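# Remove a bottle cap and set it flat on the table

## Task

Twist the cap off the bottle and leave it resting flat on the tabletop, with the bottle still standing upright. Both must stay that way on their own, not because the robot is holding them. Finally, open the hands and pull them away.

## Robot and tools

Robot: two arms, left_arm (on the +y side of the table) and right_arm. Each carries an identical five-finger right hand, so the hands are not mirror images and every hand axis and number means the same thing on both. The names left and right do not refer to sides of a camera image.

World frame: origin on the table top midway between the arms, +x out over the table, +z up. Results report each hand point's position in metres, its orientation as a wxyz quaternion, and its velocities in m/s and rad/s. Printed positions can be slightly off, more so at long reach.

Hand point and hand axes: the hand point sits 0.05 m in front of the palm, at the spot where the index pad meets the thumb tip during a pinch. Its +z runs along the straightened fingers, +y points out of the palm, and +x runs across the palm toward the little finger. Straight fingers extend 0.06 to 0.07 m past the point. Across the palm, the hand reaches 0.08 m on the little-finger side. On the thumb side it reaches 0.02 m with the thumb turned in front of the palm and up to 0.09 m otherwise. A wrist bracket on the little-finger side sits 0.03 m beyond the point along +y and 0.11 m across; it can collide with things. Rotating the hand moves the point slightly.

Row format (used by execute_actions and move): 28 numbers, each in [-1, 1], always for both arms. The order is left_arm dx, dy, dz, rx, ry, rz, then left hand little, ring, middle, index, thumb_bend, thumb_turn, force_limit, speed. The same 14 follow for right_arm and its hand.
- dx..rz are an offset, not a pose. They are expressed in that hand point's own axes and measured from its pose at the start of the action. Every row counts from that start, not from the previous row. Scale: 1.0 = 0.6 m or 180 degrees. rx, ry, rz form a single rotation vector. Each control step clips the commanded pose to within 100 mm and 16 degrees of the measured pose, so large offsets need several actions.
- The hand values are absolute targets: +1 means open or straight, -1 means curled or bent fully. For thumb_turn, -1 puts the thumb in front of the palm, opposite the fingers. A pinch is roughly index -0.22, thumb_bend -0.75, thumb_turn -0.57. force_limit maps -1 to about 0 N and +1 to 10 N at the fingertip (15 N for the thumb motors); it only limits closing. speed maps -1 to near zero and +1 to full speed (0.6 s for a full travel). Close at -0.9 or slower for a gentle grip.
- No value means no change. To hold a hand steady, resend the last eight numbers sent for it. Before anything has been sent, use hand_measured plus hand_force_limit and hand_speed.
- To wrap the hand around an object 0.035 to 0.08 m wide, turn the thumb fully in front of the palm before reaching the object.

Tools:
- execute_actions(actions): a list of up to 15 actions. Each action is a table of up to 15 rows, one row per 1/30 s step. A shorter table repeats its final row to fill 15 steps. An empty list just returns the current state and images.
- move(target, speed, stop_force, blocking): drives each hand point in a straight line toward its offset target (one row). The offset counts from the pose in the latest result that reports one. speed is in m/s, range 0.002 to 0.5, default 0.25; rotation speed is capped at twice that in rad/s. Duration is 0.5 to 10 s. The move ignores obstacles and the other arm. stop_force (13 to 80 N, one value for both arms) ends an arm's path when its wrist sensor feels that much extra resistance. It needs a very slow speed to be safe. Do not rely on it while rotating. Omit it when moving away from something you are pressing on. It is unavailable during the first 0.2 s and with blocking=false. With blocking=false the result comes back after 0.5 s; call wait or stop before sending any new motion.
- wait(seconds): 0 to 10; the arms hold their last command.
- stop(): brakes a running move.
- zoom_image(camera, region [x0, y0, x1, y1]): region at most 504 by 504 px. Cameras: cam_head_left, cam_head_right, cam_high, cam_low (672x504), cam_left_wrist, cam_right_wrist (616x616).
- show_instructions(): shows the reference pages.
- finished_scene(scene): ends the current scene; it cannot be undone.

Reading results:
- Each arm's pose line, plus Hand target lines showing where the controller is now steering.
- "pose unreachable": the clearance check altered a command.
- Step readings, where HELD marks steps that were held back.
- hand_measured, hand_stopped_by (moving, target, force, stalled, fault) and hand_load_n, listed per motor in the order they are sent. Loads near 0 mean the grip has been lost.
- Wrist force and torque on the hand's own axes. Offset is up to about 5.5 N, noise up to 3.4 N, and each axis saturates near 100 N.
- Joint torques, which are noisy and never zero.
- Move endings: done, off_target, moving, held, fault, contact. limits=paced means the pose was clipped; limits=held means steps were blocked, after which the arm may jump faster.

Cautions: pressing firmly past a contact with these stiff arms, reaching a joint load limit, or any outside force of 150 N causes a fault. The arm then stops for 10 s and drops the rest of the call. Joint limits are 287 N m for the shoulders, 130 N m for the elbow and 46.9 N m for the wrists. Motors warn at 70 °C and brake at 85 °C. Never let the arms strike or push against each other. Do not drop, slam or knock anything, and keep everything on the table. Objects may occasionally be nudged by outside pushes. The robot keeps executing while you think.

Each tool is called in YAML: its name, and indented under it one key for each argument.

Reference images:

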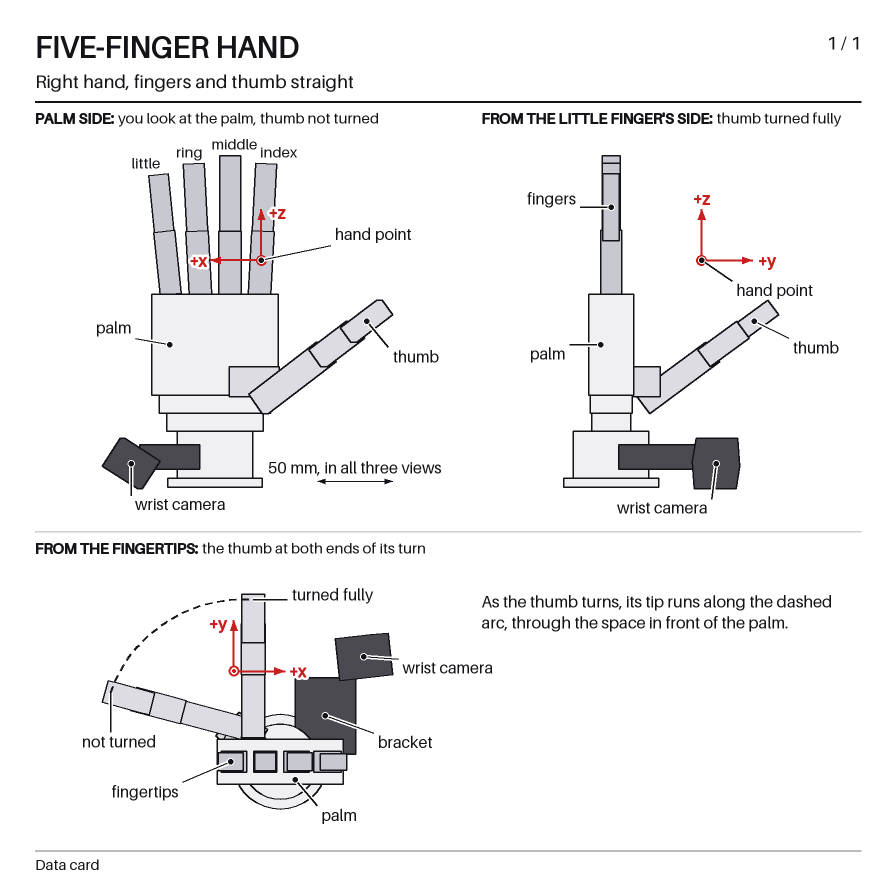

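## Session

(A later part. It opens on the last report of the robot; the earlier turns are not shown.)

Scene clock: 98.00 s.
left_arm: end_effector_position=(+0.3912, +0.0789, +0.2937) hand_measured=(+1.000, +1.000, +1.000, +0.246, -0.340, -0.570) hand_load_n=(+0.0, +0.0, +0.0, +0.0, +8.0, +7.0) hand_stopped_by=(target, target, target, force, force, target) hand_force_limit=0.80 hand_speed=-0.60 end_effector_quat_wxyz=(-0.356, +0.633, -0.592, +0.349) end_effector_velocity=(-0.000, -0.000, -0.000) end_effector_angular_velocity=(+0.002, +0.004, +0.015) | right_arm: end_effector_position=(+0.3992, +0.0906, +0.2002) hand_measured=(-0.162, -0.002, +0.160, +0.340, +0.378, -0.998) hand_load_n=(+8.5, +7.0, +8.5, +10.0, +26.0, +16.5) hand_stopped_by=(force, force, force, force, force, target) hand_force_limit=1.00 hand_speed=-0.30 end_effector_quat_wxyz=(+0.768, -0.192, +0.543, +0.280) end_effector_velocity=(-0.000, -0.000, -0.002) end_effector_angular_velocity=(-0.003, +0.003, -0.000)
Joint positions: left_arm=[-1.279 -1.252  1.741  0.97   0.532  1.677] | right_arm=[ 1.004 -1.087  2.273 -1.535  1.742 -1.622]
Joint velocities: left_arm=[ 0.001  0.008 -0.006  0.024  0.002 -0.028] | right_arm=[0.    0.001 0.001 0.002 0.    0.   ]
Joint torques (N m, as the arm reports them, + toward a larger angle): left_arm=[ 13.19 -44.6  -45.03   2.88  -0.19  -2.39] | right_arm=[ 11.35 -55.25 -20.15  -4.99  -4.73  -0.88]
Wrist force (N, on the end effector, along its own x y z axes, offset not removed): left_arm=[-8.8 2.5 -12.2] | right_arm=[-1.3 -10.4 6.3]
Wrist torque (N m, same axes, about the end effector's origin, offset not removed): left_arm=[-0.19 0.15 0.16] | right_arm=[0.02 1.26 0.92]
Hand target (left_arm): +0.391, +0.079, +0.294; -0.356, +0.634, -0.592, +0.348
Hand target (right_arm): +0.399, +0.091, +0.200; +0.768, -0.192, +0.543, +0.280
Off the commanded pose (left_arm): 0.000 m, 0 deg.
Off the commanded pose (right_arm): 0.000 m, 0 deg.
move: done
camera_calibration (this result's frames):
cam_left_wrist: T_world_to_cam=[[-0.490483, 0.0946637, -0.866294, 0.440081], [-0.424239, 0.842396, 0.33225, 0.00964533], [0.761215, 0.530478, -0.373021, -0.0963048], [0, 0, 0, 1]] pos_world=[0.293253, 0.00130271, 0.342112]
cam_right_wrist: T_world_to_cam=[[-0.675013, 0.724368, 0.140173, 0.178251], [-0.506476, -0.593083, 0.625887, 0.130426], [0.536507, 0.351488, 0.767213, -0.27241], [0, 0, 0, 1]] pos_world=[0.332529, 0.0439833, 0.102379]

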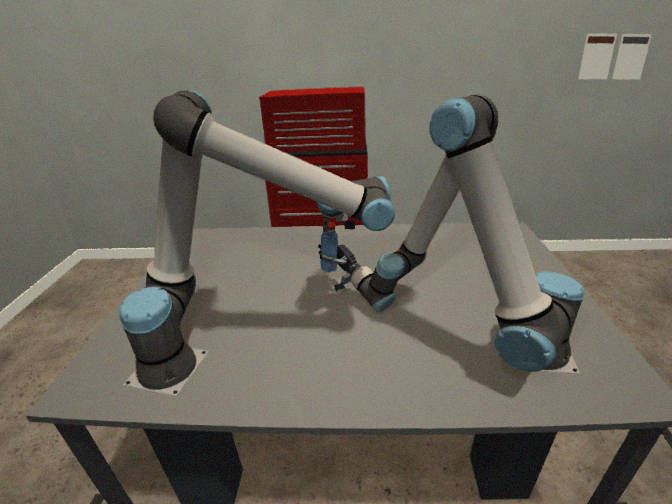

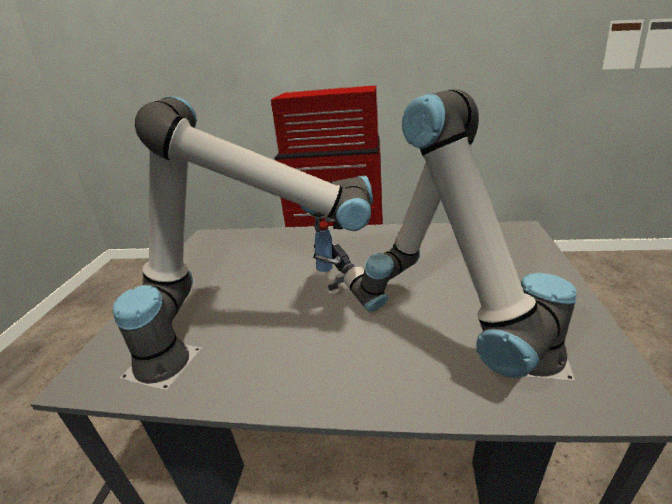

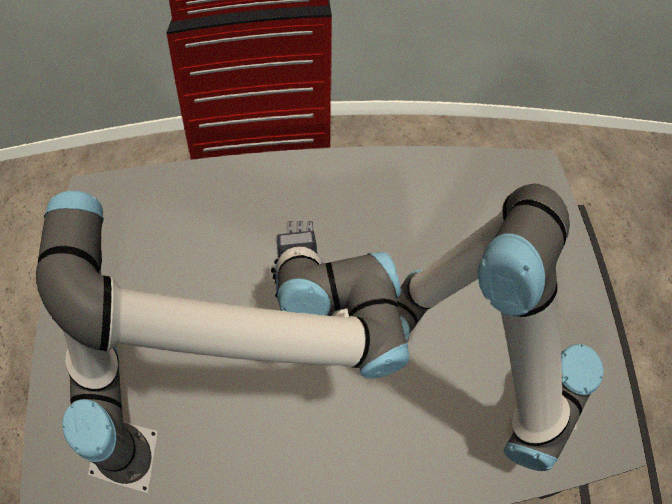

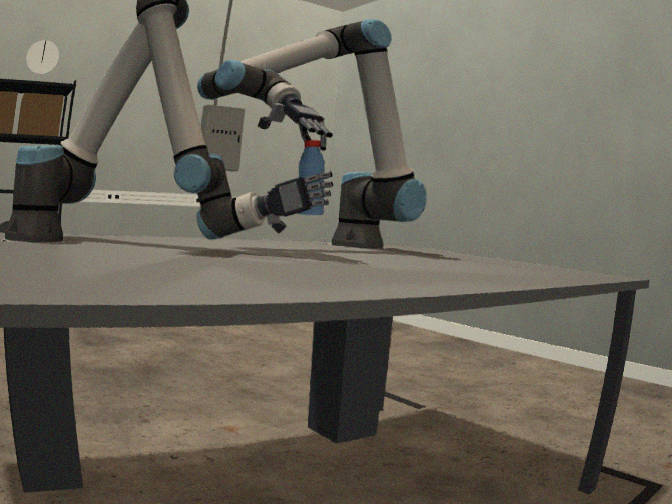

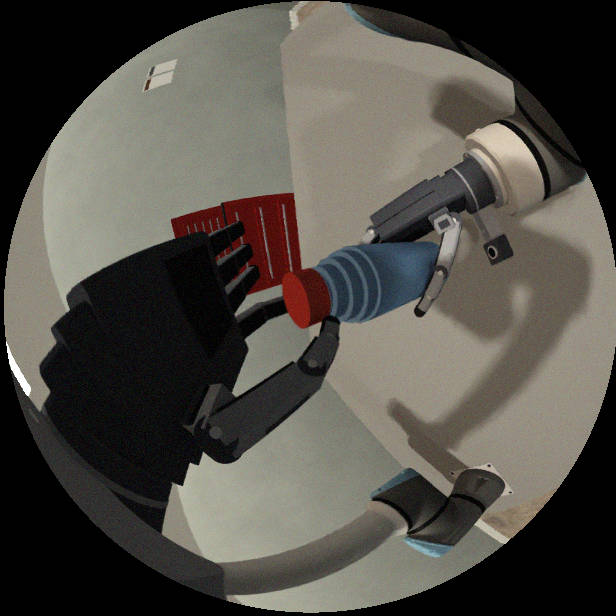

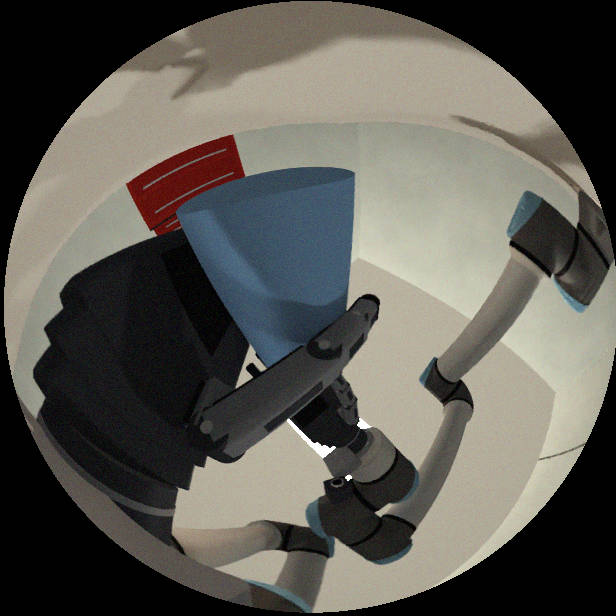

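execute_actions:
  actions:
    - [[0,0,0,0,0,0,1,1,1,0.55,0,-0.57,0.8,0.3,0,0,0,0,0,0,-0.98,-1,-1,-1,-0.62,-1,1,-0.3]]

move:
  target: [-0.009,-0.004,0.0065,0,0.289,0.167,1,1,1,0.55,0,-0.57,0.8,0.3,0,0,0,0,0,0,-0.98,-1,-1,-1,-0.62,-1,1,-0.3]
  speed: 0.5

move:
  target: [-0.013,-0.005,0.006,0,0.289,0.167,1,1,1,0.55,0,-0.57,0.8,0.3,0,0,0,0,0,0,-0.98,-1,-1,-1,-0.62,-1,1,-0.3]
  speed: 0.5

move:
  target: [0,0,0,0,0,0,1,1,1,-0.5,-1,-0.57,0.8,-0.6,0,0,0,0,0,0,-0.98,-1,-1,-1,-0.62,-1,1,-0.3]

move:
  target: [0.013,-0.0045,0.0062,0,-0.289,-0.167,1,1,1,-0.5,-1,-0.57,0.8,-0.6,0,0,0,0,0,0,-0.98,-1,-1,-1,-0.62,-1,1,-0.3]
  speed: 0.4

move:
  target: [0.016,-0.0045,0.0062,0,-0.289,-0.167,1,1,1,-0.5,-1,-0.57,0.8,-0.6,0,0,0,0,0,0,-0.98,-1,-1,-1,-0.62,-1,1,-0.3]
  speed: 0.4

zoom_image:
  camera: "cam_low"
  region: [250,90,380,230]

Scene clock: 99.10 s.
left_arm: end_effector_position=(+0.3913, +0.0790, +0.2937) hand_measured=(+1.000, +1.000, +1.000, +0.550, +0.000, -0.570) hand_load_n=(+0.0, +0.0, +0.0, +0.0, +0.0, +0.0) hand_stopped_by=(target, target, target, target, target, target) hand_force_limit=0.80 hand_speed=0.30 end_effector_quat_wxyz=(-0.356, +0.633, -0.592, +0.349) end_effector_velocity=(+0.000, +0.000, -0.000) end_effector_angular_velocity=(+0.001, -0.000, -0.000) | right_arm: end_effector_position=(+0.3992, +0.0906, +0.2002) hand_measured=(-0.162, -0.002, +0.160, +0.340, +0.378, -0.998) hand_load_n=(+6.5, +8.0, +9.0, +4.5, +25.5, +9.5) hand_stopped_by=(force, force, force, force, force, target) hand_force_limit=1.00 hand_speed=-0.30 end_effector_quat_wxyz=(+0.768, -0.192, +0.543, +0.280) end_effector_velocity=(+0.000, +0.000, +0.002) end_effector_angular_velocity=(+0.003, -0.002, -0.000)
Joint positions: left_arm=[-1.279 -1.252  1.741  0.971  0.532  1.677] | right_arm=[ 1.004 -1.087  2.273 -1.535  1.742 -1.622]
Joint velocities: left_arm=[ 0.     0.     0.001 -0.    -0.     0.001] | right_arm=[ 0.    -0.002 -0.001  0.     0.     0.   ]
Joint torques (N m, as the arm reports them, + toward a larger angle): left_arm=[-11.66 -64.57 -25.39   1.9   -4.54   1.85] | right_arm=[  7.68 -56.22 -21.23  -5.01  -0.21  -0.76]
Wrist force (N, on the end effector, along its own x y z axes, offset not removed): left_arm=[-0.7 2.0 -4.6] | right_arm=[4.4 -4.5 0.5]
Wrist torque (N m, same axes, about the end effector's origin, offset not removed): left_arm=[0.46 0.29 0.00] | right_arm=[-1.03 -0.40 0.42]
Hand target (left_arm): +0.391, +0.079, +0.294; -0.356, +0.633, -0.592, +0.349
Hand target (right_arm): +0.399, +0.091, +0.200; +0.768, -0.192, +0.543, +0.280
Off the commanded pose (left_arm): 0.000 m, 0 deg.
Off the commanded pose (right_arm): 0.000 m, 0 deg.
Step readings (end_effector_position):
0: left_arm (+0.3912, +0.0790, +0.2937) | right_arm (+0.3992, +0.0906, +0.2002)
1: left_arm (+0.3912, +0.0790, +0.2937) | right_arm (+0.3992, +0.0906, +0.2002)
2: left_arm (+0.3912, +0.0790, +0.2937) | right_arm (+0.3992, +0.0906, +0.2002)
4: left_arm (+0.3912, +0.0789, +0.2937) | right_arm (+0.3992, +0.0906, +0.2002)
8: left_arm (+0.3912, +0.0789, +0.2937) | right_arm (+0.3992, +0.0906, +0.2002)
15: end_effector_position above
camera_calibration (this result's frames):
cam_left_wrist: T_world_to_cam=[[-0.490538, 0.0945555, -0.866275, 0.440126], [-0.424369, 0.842332, 0.332246, 0.00970551], [0.761107, 0.530599, -0.37307, -0.0963152], [0, 0, 0, 1]] pos_world=[0.293323, 0.00131314, 0.342113]
cam_right_wrist: T_world_to_cam=[[-0.675148, 0.724254, 0.14011, 0.178277], [-0.506402, -0.593147, 0.625887, 0.130401], [0.536407, 0.351614, 0.767225, -0.272372], [0, 0, 0, 1]] pos_world=[0.332501, 0.0439987, 0.102376]

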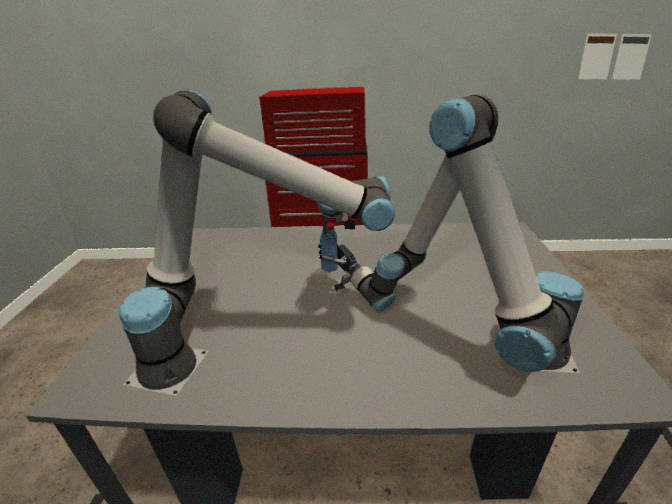

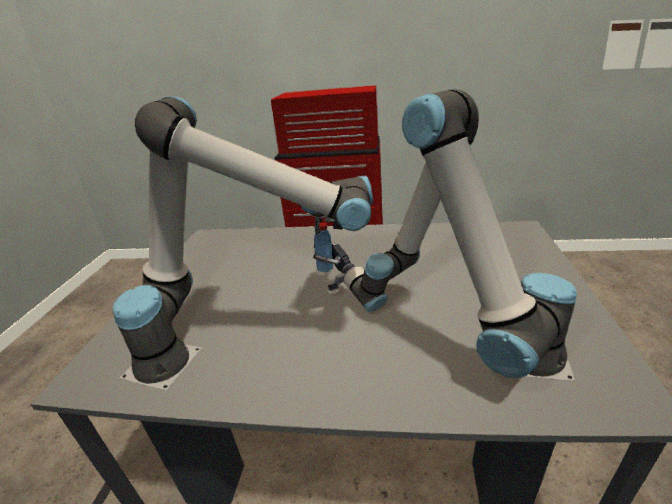

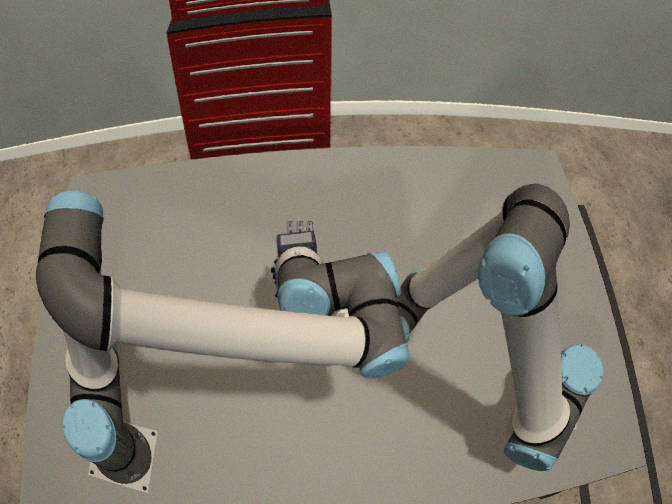

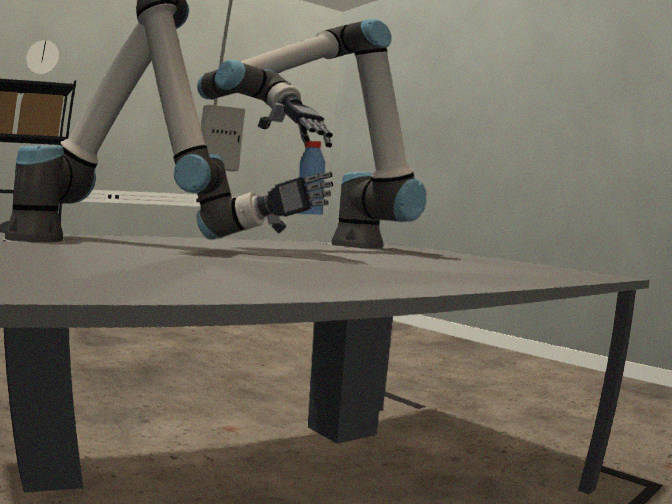

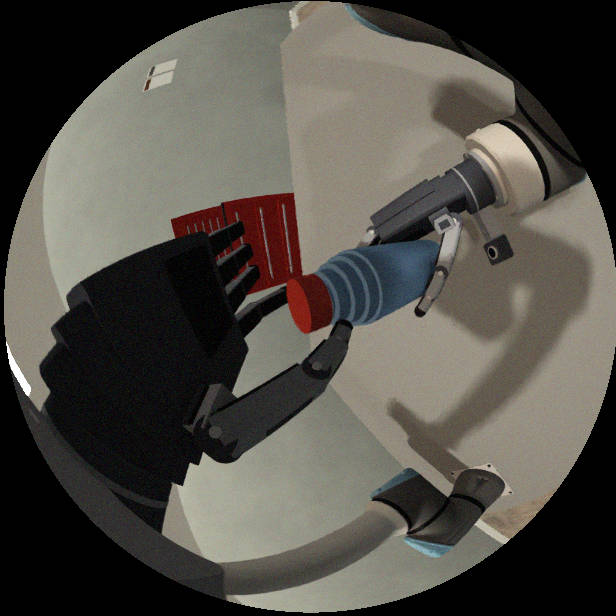

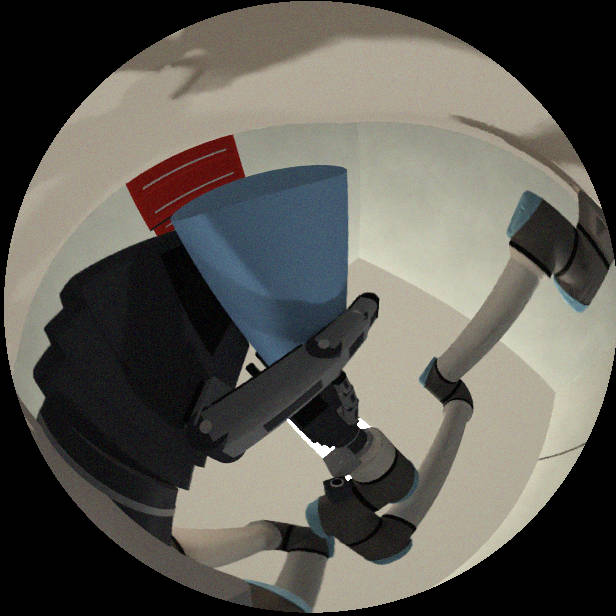

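Scene clock: 100.93 s.
left_arm: end_effector_position=(+0.3954, +0.0848, +0.2935) hand_measured=(+1.000, +1.000, +1.000, +0.550, +0.000, -0.570) hand_load_n=(+0.0, +0.0, +0.0, +0.0, +0.0, +0.0) hand_stopped_by=(target, target, target, target, target, target) hand_force_limit=0.80 hand_speed=0.30 end_effector_quat_wxyz=(+0.139, -0.250, +0.825, -0.487) end_effector_velocity=(+0.001, -0.000, -0.001) end_effector_angular_velocity=(+0.001, +0.004, -0.014) | right_arm: end_effector_position=(+0.3992, +0.0906, +0.2002) hand_measured=(-0.162, -0.002, +0.160, +0.340, +0.378, -0.998) hand_load_n=(+6.5, +8.0, +9.0, +4.5, +25.5, +9.5) hand_stopped_by=(force, force, force, force, force, target) hand_force_limit=1.00 hand_speed=-0.30 end_effector_quat_wxyz=(+0.768, -0.192, +0.543, +0.280) end_effector_velocity=(+0.001, +0.001, +0.002) end_effector_angular_velocity=(+0.003, -0.002, -0.000)
Joint positions: left_arm=[-1.064 -1.631  2.01   0.143  1.355  3.003] | right_arm=[ 1.004 -1.087  2.273 -1.535  1.742 -1.622]
Joint velocities: left_arm=[ 0.009  0.002 -0.002  0.001  0.021  0.008] | right_arm=[-0.    -0.002 -0.002  0.001 -0.    -0.   ]
Joint torques (N m, as the arm reports them, + toward a larger angle): left_arm=[ 11.74 -23.67 -47.5   -1.42   2.31   1.53] | right_arm=[ 10.58 -56.51 -21.16  -5.38  -0.45  -0.84]
Wrist force (N, on the end effector, along its own x y z axes, offset not removed): left_arm=[-0.3 0.6 -3.5] | right_arm=[4.0 5.5 2.9]
Wrist torque (N m, same axes, about the end effector's origin, offset not removed): left_arm=[0.13 0.30 0.06] | right_arm=[0.59 -0.58 0.45]
Hand target (left_arm): +0.395, +0.085, +0.294; +0.138, -0.249, +0.826, -0.487
Hand target (right_arm): +0.399, +0.091, +0.200; +0.768, -0.192, +0.543, +0.280
Off the commanded pose (left_arm): 0.000 m, 0 deg.
Off the commanded pose (right_arm): 0.000 m, 0 deg.
move: done
camera_calibration (this result's frames):
cam_left_wrist: T_world_to_cam=[[-0.150411, 0.461335, -0.874383, 0.278245], [0.511379, 0.793237, 0.330555, -0.358677], [0.84609, -0.397422, -0.355229, -0.0627587], [0, 0, 0, 1]] pos_world=[0.27837, 0.13121, 0.339561]
cam_right_wrist: T_world_to_cam=[[-0.675148, 0.724254, 0.14011, 0.178277], [-0.506402, -0.593147, 0.625887, 0.130401], [0.536407, 0.351615, 0.767225, -0.272372], [0, 0, 0, 1]] pos_world=[0.332501, 0.0439986, 0.102376]

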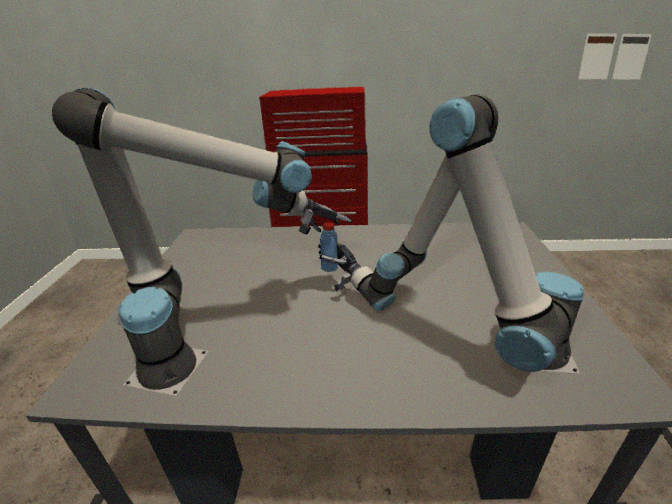

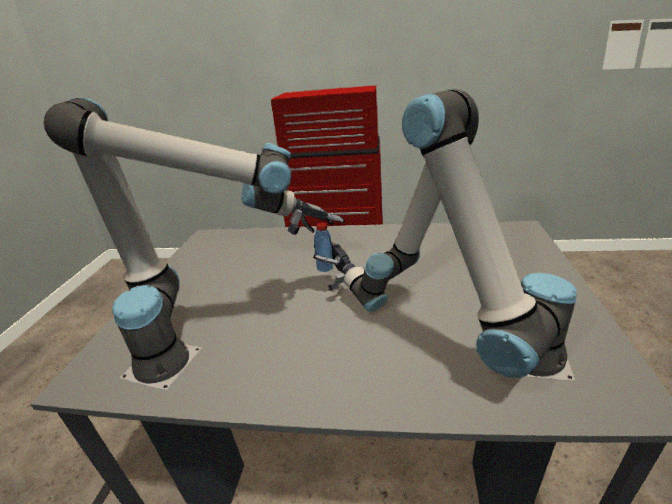

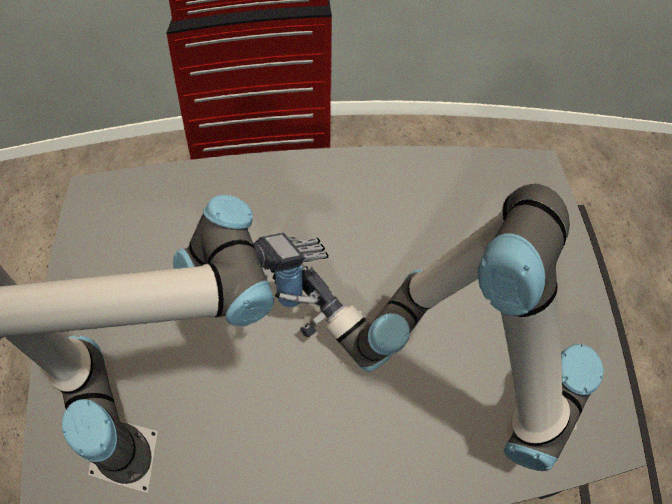

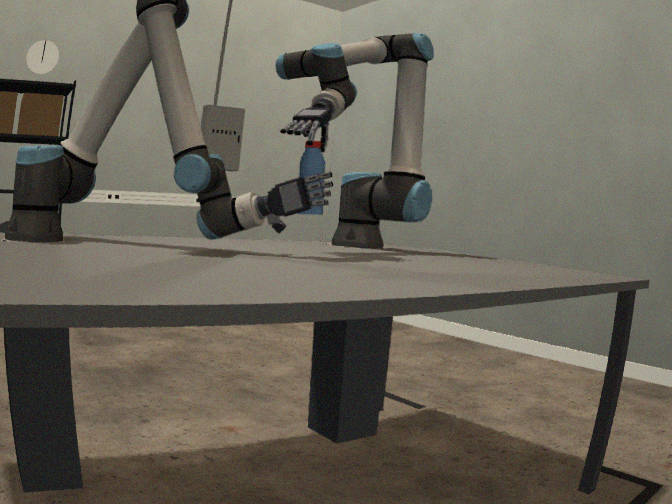

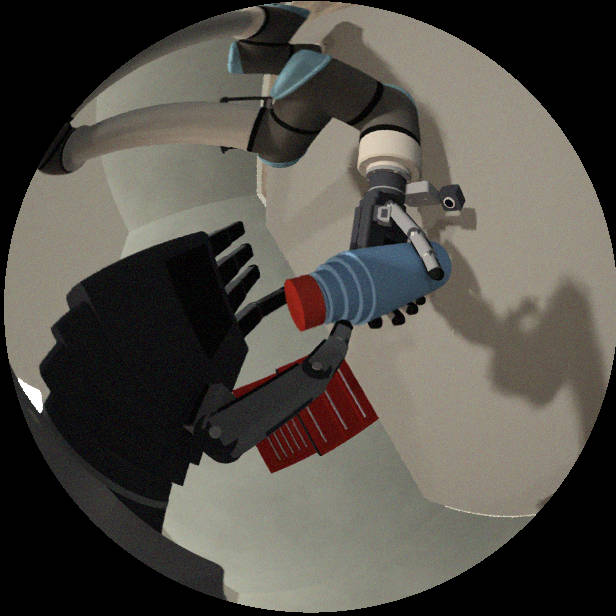

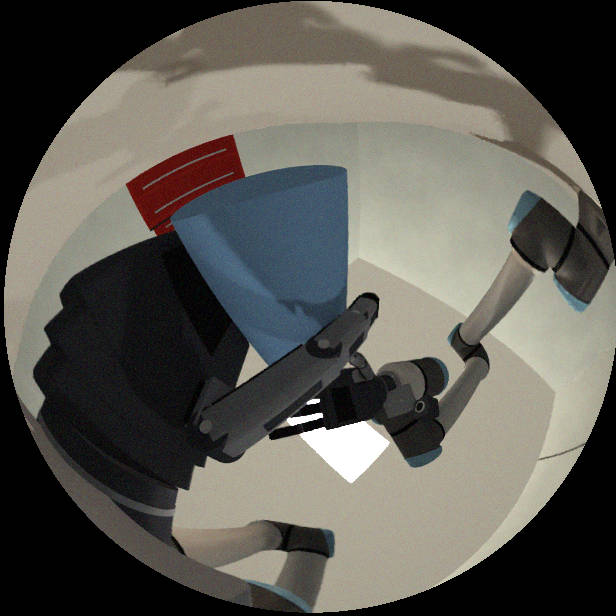

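Scene clock: 102.83 s.
left_arm: end_effector_position=(+0.4043, +0.0851, +0.2944) hand_measured=(+1.000, +1.000, +1.000, +0.550, +0.000, -0.570) hand_load_n=(+0.0, +0.0, +0.0, +0.0, +0.0, +0.0) hand_stopped_by=(target, target, target, target, target, target) hand_force_limit=0.80 hand_speed=0.30 end_effector_quat_wxyz=(-0.115, +0.201, +0.838, -0.495) end_effector_velocity=(+0.000, +0.000, -0.000) end_effector_angular_velocity=(+0.007, -0.001, -0.014) | right_arm: end_effector_position=(+0.3992, +0.0906, +0.2002) hand_measured=(-0.162, -0.002, +0.160, +0.340, +0.378, -0.998) hand_load_n=(+6.5, +8.0, +9.0, +4.5, +25.5, +9.5) hand_stopped_by=(force, force, force, force, force, target) hand_force_limit=1.00 hand_speed=-0.30 end_effector_quat_wxyz=(+0.768, -0.192, +0.543, +0.280) end_effector_velocity=(+0.000, +0.000, -0.000) end_effector_angular_velocity=(+0.000, -0.000, -0.000)
Joint positions: left_arm=[-0.662 -1.322  1.739  0.562  2.519  4.027] | right_arm=[ 1.004 -1.087  2.273 -1.535  1.742 -1.622]
Joint velocities: left_arm=[ 0.002  0.009 -0.009  0.027  0.004  0.027] | right_arm=[ 0.     0.001 -0.    -0.     0.     0.   ]
Joint torques (N m, as the arm reports them, + toward a larger angle): left_arm=[ 10.77 -47.08 -44.05   3.91   3.87   2.02] | right_arm=[  8.96 -53.53 -20.38  -5.12  -0.06  -0.5 ]
Wrist force (N, on the end effector, along its own x y z axes, offset not removed): left_arm=[-2.7 0.5 -4.2] | right_arm=[1.2 -1.5 0.5]
Wrist torque (N m, same axes, about the end effector's origin, offset not removed): left_arm=[0.09 0.51 -0.08] | right_arm=[-0.45 0.05 -0.09]
Hand target (left_arm): +0.404, +0.085, +0.294; -0.116, +0.201, +0.838, -0.494
Hand target (right_arm): +0.399, +0.091, +0.200; +0.768, -0.192, +0.543, +0.280
Off the commanded pose (left_arm): 0.000 m, 0 deg.
Off the commanded pose (right_arm): 0.000 m, 0 deg.
move: done
camera_calibration (this result's frames):
cam_left_wrist: T_world_to_cam=[[0.337547, 0.349946, -0.873842, 0.0921988], [0.937502, -0.0415824, 0.345485, -0.469394], [0.0845646, -0.935847, -0.342111, 0.279937], [0, 0, 0, 1]] pos_world=[0.385264, 0.210195, 0.338505]
cam_right_wrist: T_world_to_cam=[[-0.675148, 0.724254, 0.14011, 0.178277], [-0.506402, -0.593147, 0.625887, 0.130401], [0.536407, 0.351615, 0.767225, -0.272372], [0, 0, 0, 1]] pos_world=[0.332501, 0.0439986, 0.102376]

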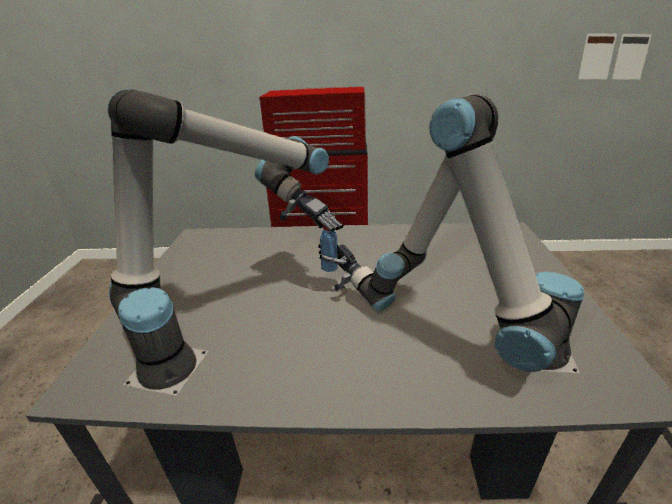

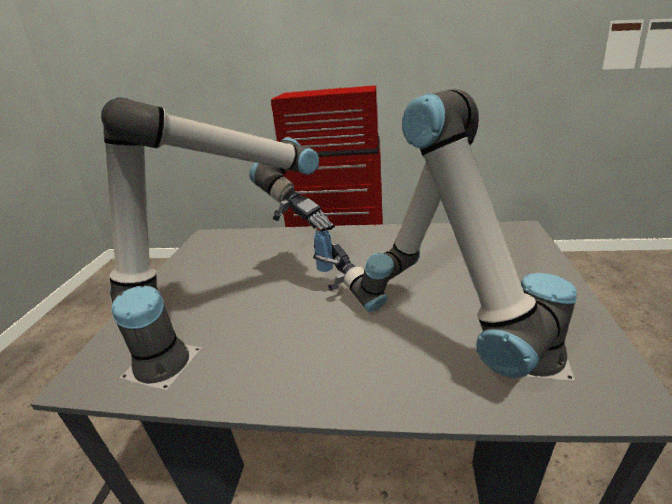

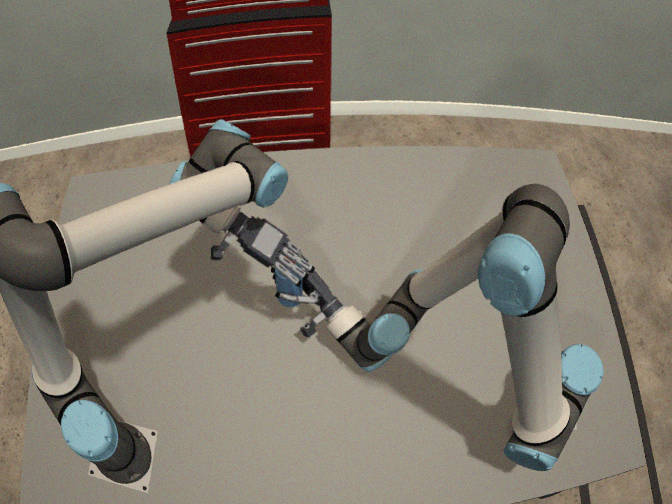

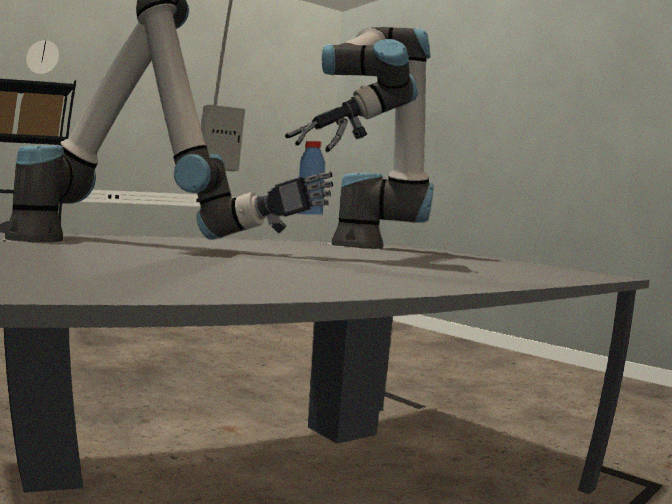

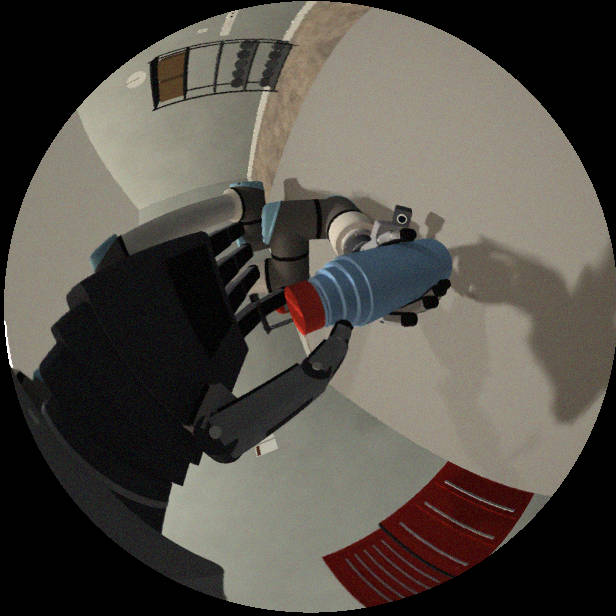

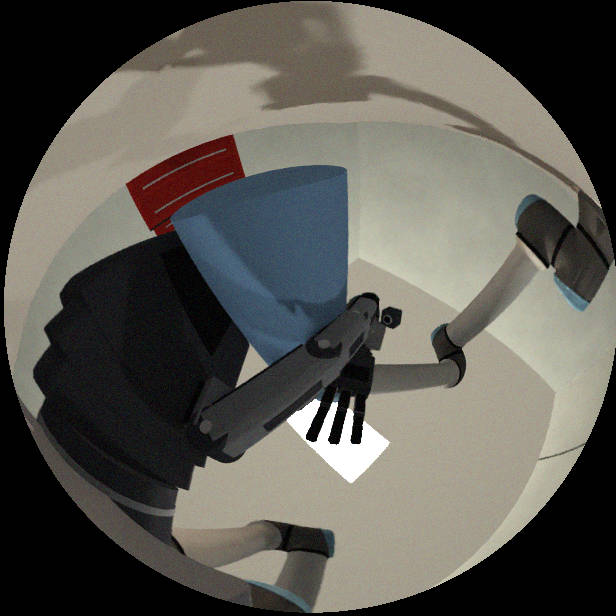

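Scene clock: 104.23 s.
left_arm: end_effector_position=(+0.4043, +0.0851, +0.2943) hand_measured=(+1.000, +1.000, +1.000, +0.290, -0.438, -0.570) hand_load_n=(+0.0, +0.0, +0.0, +14.5, +13.0, -0.5) hand_stopped_by=(target, target, target, force, force, target) hand_force_limit=0.80 hand_speed=-0.60 end_effector_quat_wxyz=(-0.115, +0.200, +0.838, -0.495) end_effector_velocity=(-0.000, +0.000, +0.001) end_effector_angular_velocity=(-0.002, -0.002, -0.000) | right_arm: end_effector_position=(+0.3992, +0.0906, +0.2002) hand_measured=(-0.162, -0.002, +0.160, +0.340, +0.378, -0.998) hand_load_n=(+2.5, +6.0, +9.0, +5.5, +26.5, +13.5) hand_stopped_by=(force, force, force, force, force, target) hand_force_limit=1.00 hand_speed=-0.30 end_effector_quat_wxyz=(+0.768, -0.192, +0.543, +0.280) end_effector_velocity=(+0.001, +0.000, +0.000) end_effector_angular_velocity=(+0.001, -0.000, -0.001)
Joint positions: left_arm=[-0.662 -1.322  1.739  0.562  2.519  4.027] | right_arm=[ 1.004 -1.087  2.273 -1.535  1.742 -1.622]
Joint velocities: left_arm=[-0.    -0.002 -0.    -0.     0.    -0.   ] | right_arm=[-0.     0.    -0.001  0.     0.    -0.   ]
Joint torques (N m, as the arm reports them, + toward a larger angle): left_arm=[ -6.64 -57.53 -26.97   2.56  -1.57  -2.03] | right_arm=[  9.78 -54.61 -21.2   -5.01  -0.29  -0.87]
Wrist force (N, on the end effector, along its own x y z axes, offset not removed): left_arm=[-1.2 -5.6 -0.8] | right_arm=[6.0 -1.8 6.9]
Wrist torque (N m, same axes, about the end effector's origin, offset not removed): left_arm=[0.07 0.31 -0.06] | right_arm=[-0.89 0.15 -0.24]
Hand target (left_arm): +0.404, +0.085, +0.294; -0.115, +0.201, +0.838, -0.495
Hand target (right_arm): +0.399, +0.091, +0.200; +0.768, -0.192, +0.543, +0.280
Off the commanded pose (left_arm): 0.000 m, 0 deg.
Off the commanded pose (right_arm): 0.000 m, 0 deg.
move: done
camera_calibration (this result's frames):
cam_left_wrist: T_world_to_cam=[[0.337539, 0.350005, -0.873821, 0.0921504], [0.937499, -0.0415321, 0.345501, -0.469411], [0.0846357, -0.935827, -0.342148, 0.279935], [0, 0, 0, 1]] pos_world=[0.385275, 0.210222, 0.338485]
cam_right_wrist: T_world_to_cam=[[-0.675148, 0.724254, 0.14011, 0.178277], [-0.506402, -0.593147, 0.625887, 0.130401], [0.536407, 0.351614, 0.767225, -0.272372], [0, 0, 0, 1]] pos_world=[0.332501, 0.0439987, 0.102376]

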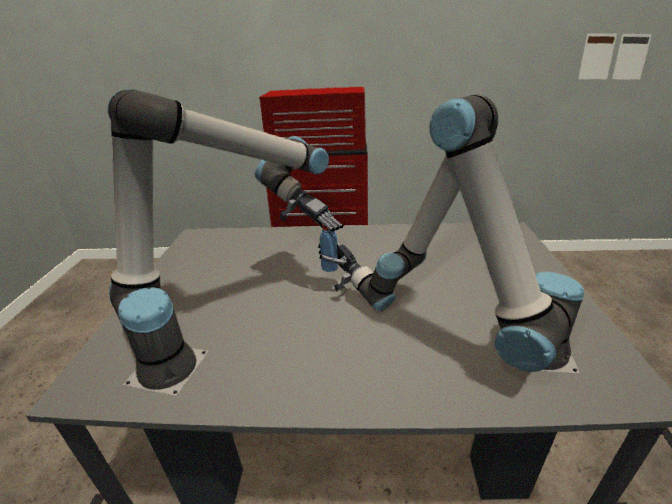

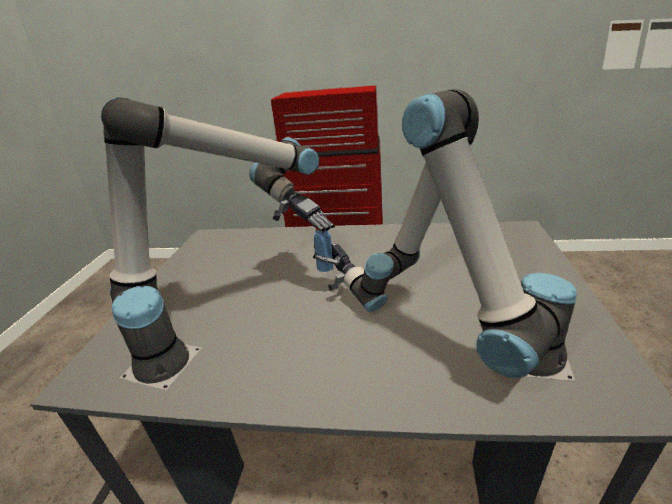

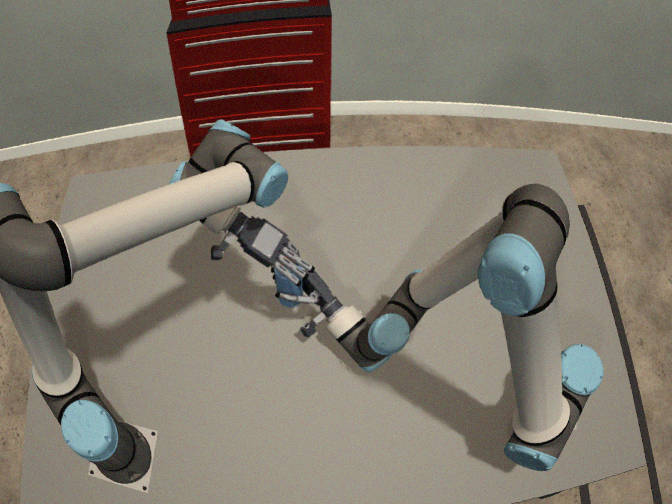

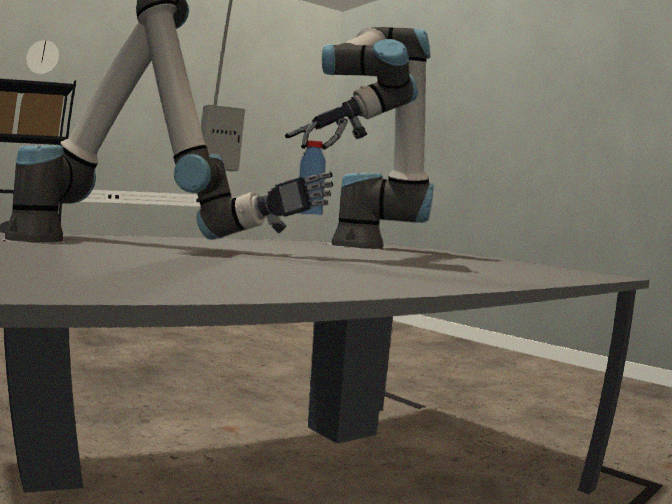

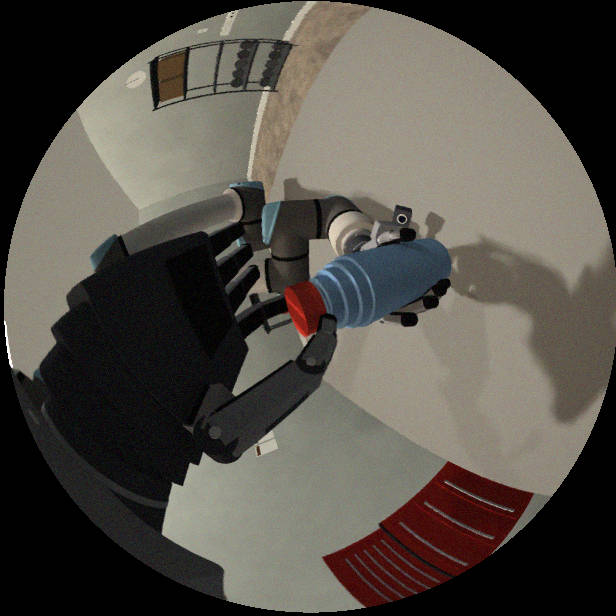

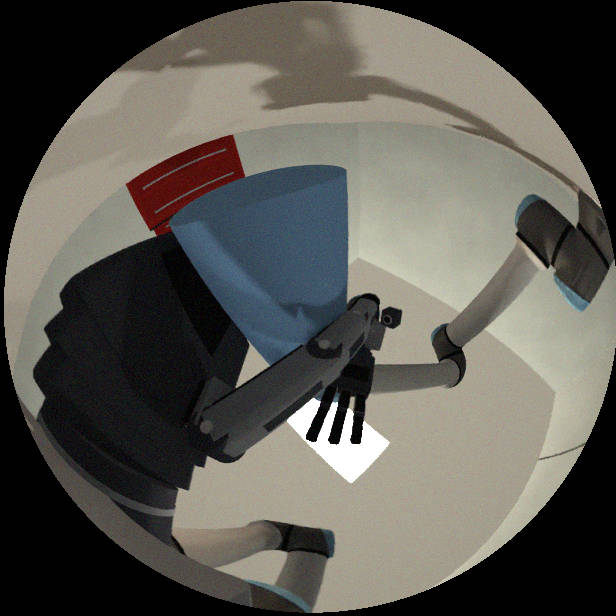

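Scene clock: 106.27 s.
left_arm: end_effector_position=(+0.3954, +0.0847, +0.2949) hand_measured=(+1.000, +1.000, +1.000, +0.290, -0.438, -0.570) hand_load_n=(+0.0, +0.0, +0.0, +7.0, +11.0, -3.0) hand_stopped_by=(target, target, target, force, force, target) hand_force_limit=0.80 hand_speed=-0.60 end_effector_quat_wxyz=(+0.139, -0.250, +0.825, -0.487) end_effector_velocity=(+0.000, -0.000, -0.000) end_effector_angular_velocity=(+0.002, -0.001, +0.014) | right_arm: end_effector_position=(+0.3992, +0.0906, +0.2002) hand_measured=(-0.162, -0.002, +0.160, +0.340, +0.378, -0.998) hand_load_n=(+3.5, +7.0, +10.0, +7.5, +24.5, +13.5) hand_stopped_by=(force, force, force, force, force, target) hand_force_limit=1.00 hand_speed=-0.30 end_effector_quat_wxyz=(+0.768, -0.192, +0.543, +0.280) end_effector_velocity=(-0.000, -0.001, -0.003) end_effector_angular_velocity=(-0.004, +0.003, -0.000)
Joint positions: left_arm=[-1.063 -1.632  2.009  0.145  1.355  3.002] | right_arm=[ 1.004 -1.087  2.273 -1.535  1.742 -1.622]
Joint velocities: left_arm=[-0.007  0.002 -0.002  0.003 -0.019 -0.009] | right_arm=[0.    0.002 0.001 0.002 0.    0.   ]
Joint torques (N m, as the arm reports them, + toward a larger angle): left_arm=[ -7.54 -19.64 -46.15   1.49  -4.21  -1.65] | right_arm=[ 10.33 -56.7  -19.99  -5.08  -0.13  -0.75]
Wrist force (N, on the end effector, along its own x y z axes, offset not removed): left_arm=[7.0 -3.1 -10.2] | right_arm=[6.2 -13.8 0.4]
Wrist torque (N m, same axes, about the end effector's origin, offset not removed): left_arm=[-0.43 -0.16 0.10] | right_arm=[-0.68 0.63 0.66]
Hand target (left_arm): +0.395, +0.085, +0.295; +0.139, -0.251, +0.825, -0.487
Hand target (right_arm): +0.399, +0.091, +0.200; +0.768, -0.192, +0.543, +0.280
Off the commanded pose (left_arm): 0.000 m, 0 deg.
Off the commanded pose (right_arm): 0.000 m, 0 deg.
move: done
camera_calibration (this result's frames):
cam_left_wrist: T_world_to_cam=[[-0.150688, 0.460292, -0.874885, 0.279829], [0.511387, 0.793676, 0.329487, -0.358786], [0.846036, -0.397755, -0.354985, -0.0623523], [0, 0, 0, 1]] pos_world=[0.278397, 0.131155, 0.340899]
cam_right_wrist: T_world_to_cam=[[-0.675148, 0.724254, 0.14011, 0.178277], [-0.506401, -0.593147, 0.625887, 0.1304], [0.536407, 0.351615, 0.767225, -0.272372], [0, 0, 0, 1]] pos_world=[0.332501, 0.0439986, 0.102376]

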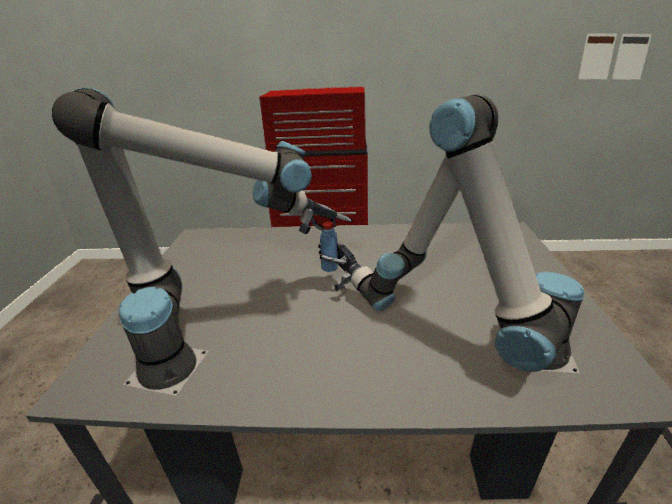

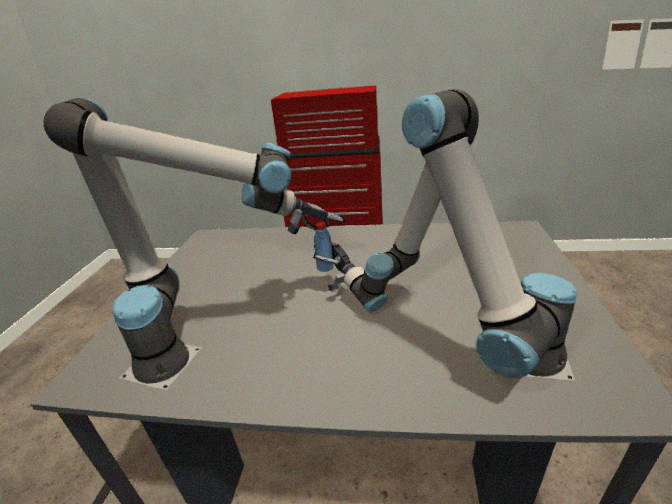

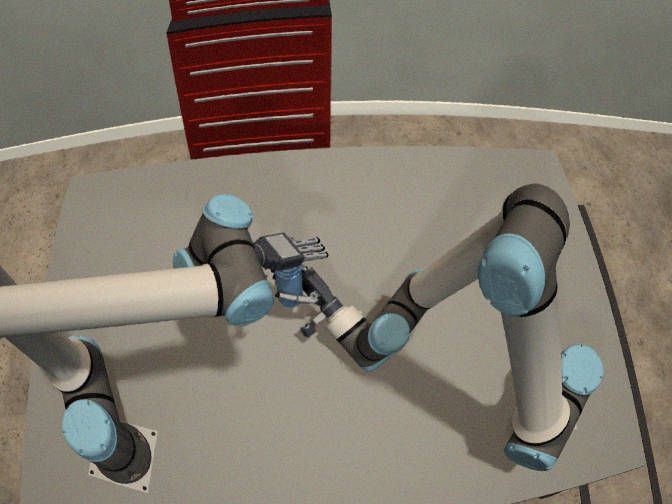

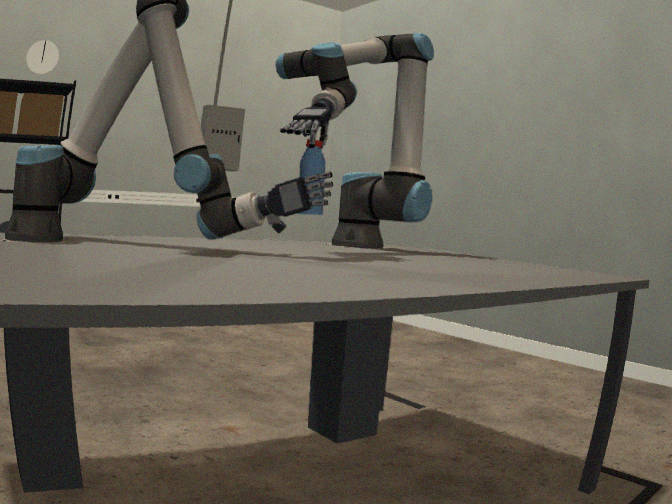

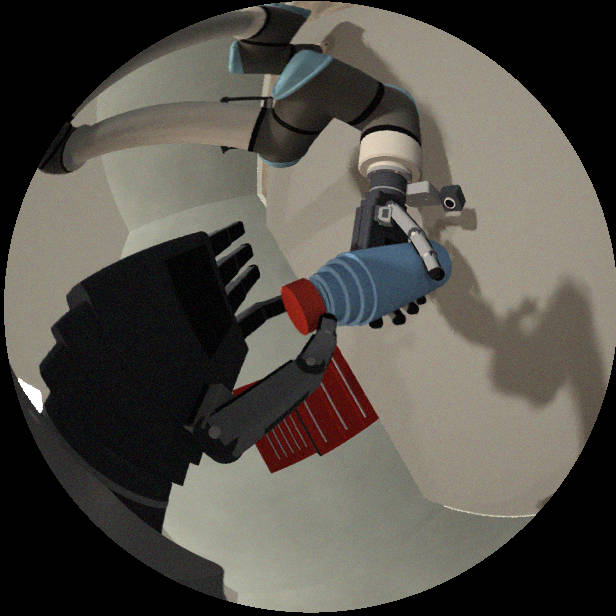

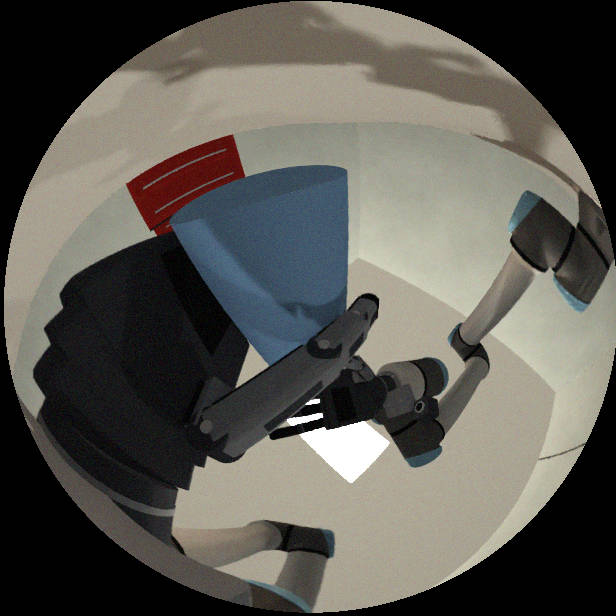

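Scene clock: 108.40 s.
left_arm: end_effector_position=(+0.3900, +0.0755, +0.2959) hand_measured=(+1.000, +1.000, +1.000, +0.288, -0.436, -0.570) hand_load_n=(+0.0, +0.0, +0.0, +0.0, +11.5, +7.5) hand_stopped_by=(target, target, target, force, force, target) hand_force_limit=0.80 hand_speed=-0.60 end_effector_quat_wxyz=(-0.356, +0.634, -0.592, +0.349) end_effector_velocity=(-0.000, -0.000, -0.001) end_effector_angular_velocity=(+0.004, +0.004, +0.015) | right_arm: end_effector_position=(+0.3992, +0.0906, +0.2002) hand_measured=(-0.162, -0.002, +0.160, +0.340, +0.378, -0.998) hand_load_n=(+8.5, +5.5, +6.5, +11.5, +26.0, +22.0) hand_stopped_by=(force, force, force, force, force, target) hand_force_limit=1.00 hand_speed=-0.30 end_effector_quat_wxyz=(+0.768, -0.192, +0.543, +0.280) end_effector_velocity=(-0.000, -0.000, +0.001) end_effector_angular_velocity=(+0.002, -0.002, +0.000)
Joint positions: left_arm=[-1.282 -1.25   1.734  0.978  0.531  1.671] | right_arm=[ 1.004 -1.087  2.273 -1.535  1.742 -1.622]
Joint velocities: left_arm=[ 0.001  0.01  -0.006  0.025  0.002 -0.028] | right_arm=[ 0.    -0.001  0.001 -0.002 -0.     0.   ]
Joint torques (N m, as the arm reports them, + toward a larger angle): left_arm=[ 17.03 -46.96 -45.12   2.39  -1.2   -2.51] | right_arm=[ 12.97 -53.71 -20.69  -5.3   -8.36  -0.58]
Wrist force (N, on the end effector, along its own x y z axes, offset not removed): left_arm=[-9.2 2.3 -20.1] | right_arm=[9.2 -18.4 3.1]
Wrist torque (N m, same axes, about the end effector's origin, offset not removed): left_arm=[-0.34 0.20 0.10] | right_arm=[-0.14 0.65 2.13]
Hand target (left_arm): +0.390, +0.076, +0.296; -0.356, +0.634, -0.591, +0.349
Hand target (right_arm): +0.399, +0.091, +0.200; +0.768, -0.192, +0.543, +0.280
Off the commanded pose (left_arm): 0.000 m, 0 deg.
Off the commanded pose (right_arm): 0.000 m, 0 deg.
move: done
camera_calibration (this result's frames):
cam_left_wrist: T_world_to_cam=[[-0.490004, 0.0932971, -0.866713, 0.441704], [-0.424512, 0.842856, 0.330731, 0.01189], [0.761371, 0.529989, -0.373398, -0.0926857], [0, 0, 0, 1]] pos_world=[0.292052, -0.00210881, 0.344289]
cam_right_wrist: T_world_to_cam=[[-0.675078, 0.724313, 0.140143, 0.178263], [-0.50644, -0.593114, 0.625887, 0.130414], [0.536459, 0.351549, 0.767219, -0.272392], [0, 0, 0, 1]] pos_world=[0.332515, 0.0439907, 0.102377]

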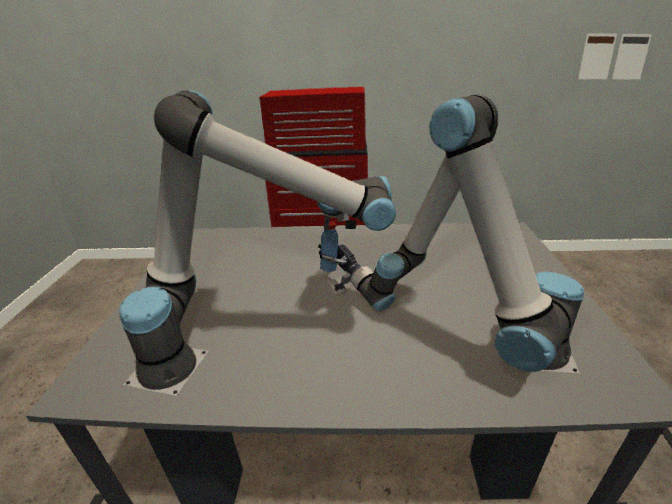

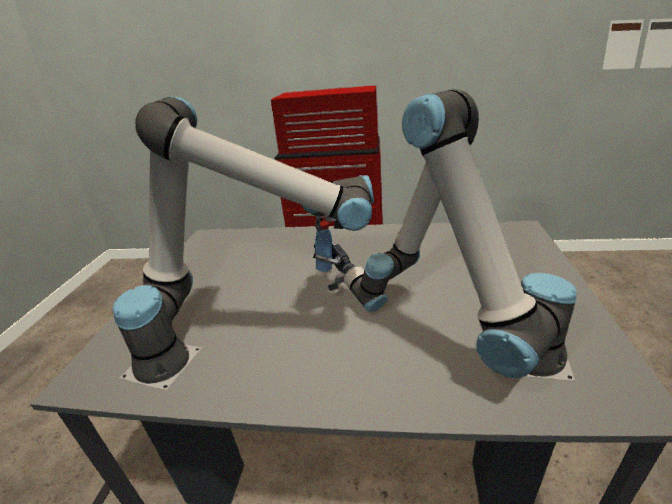

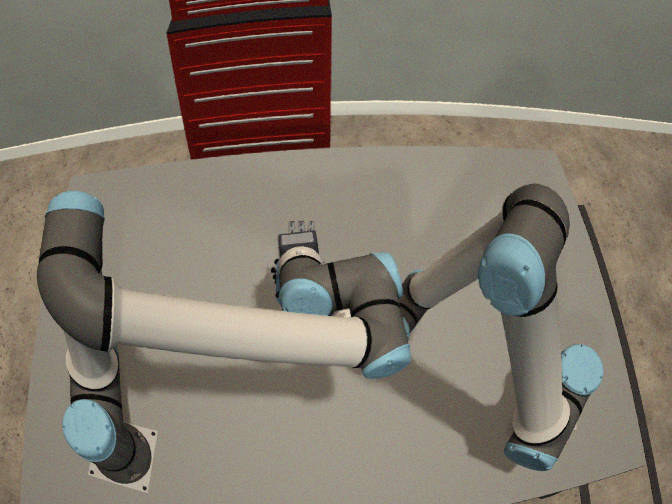

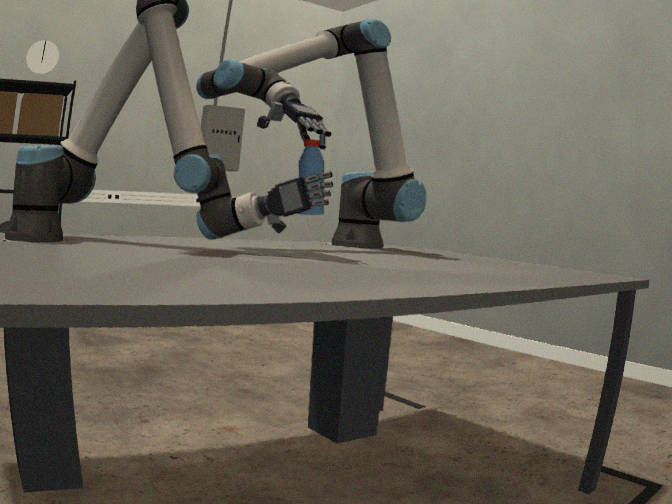

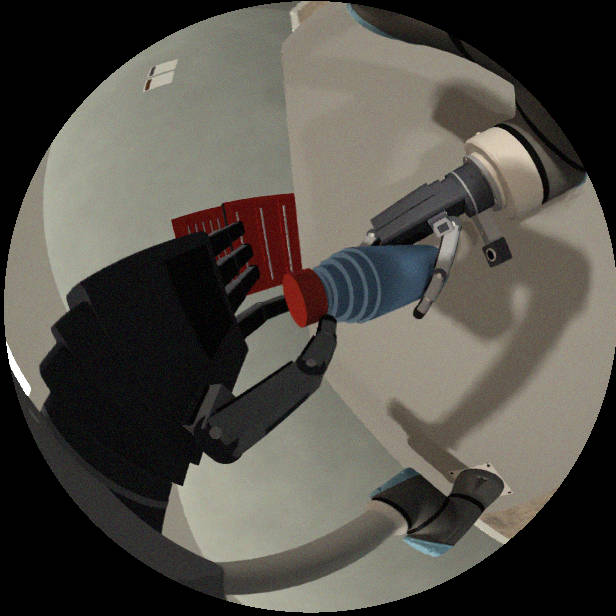

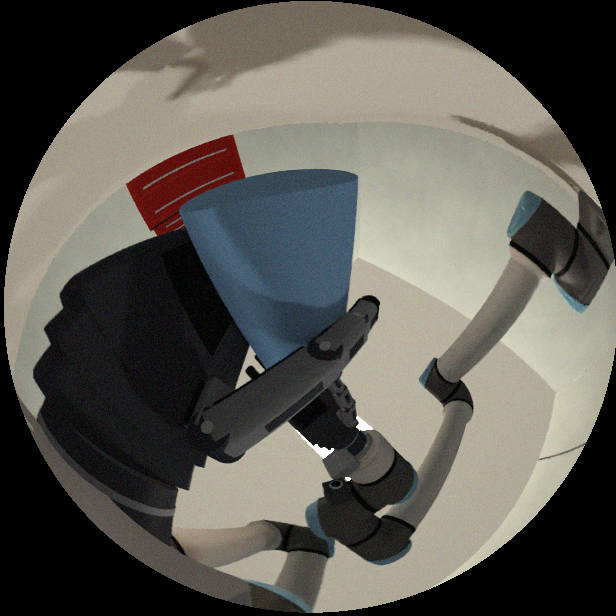

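Region (250, 90, 380, 230) of cam_low's 672x504 image, scaled by 3.600, with more detail than that image has; it fills the left 468 columns of this view, and the rest is white.

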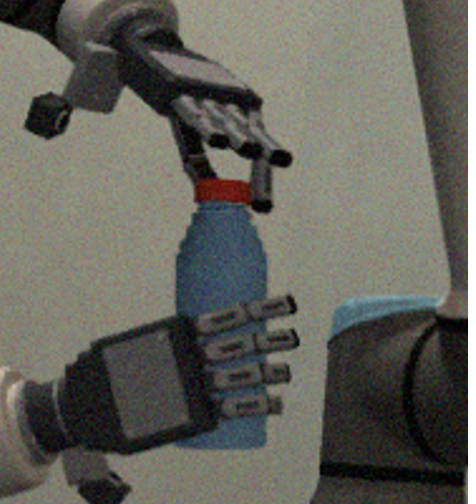

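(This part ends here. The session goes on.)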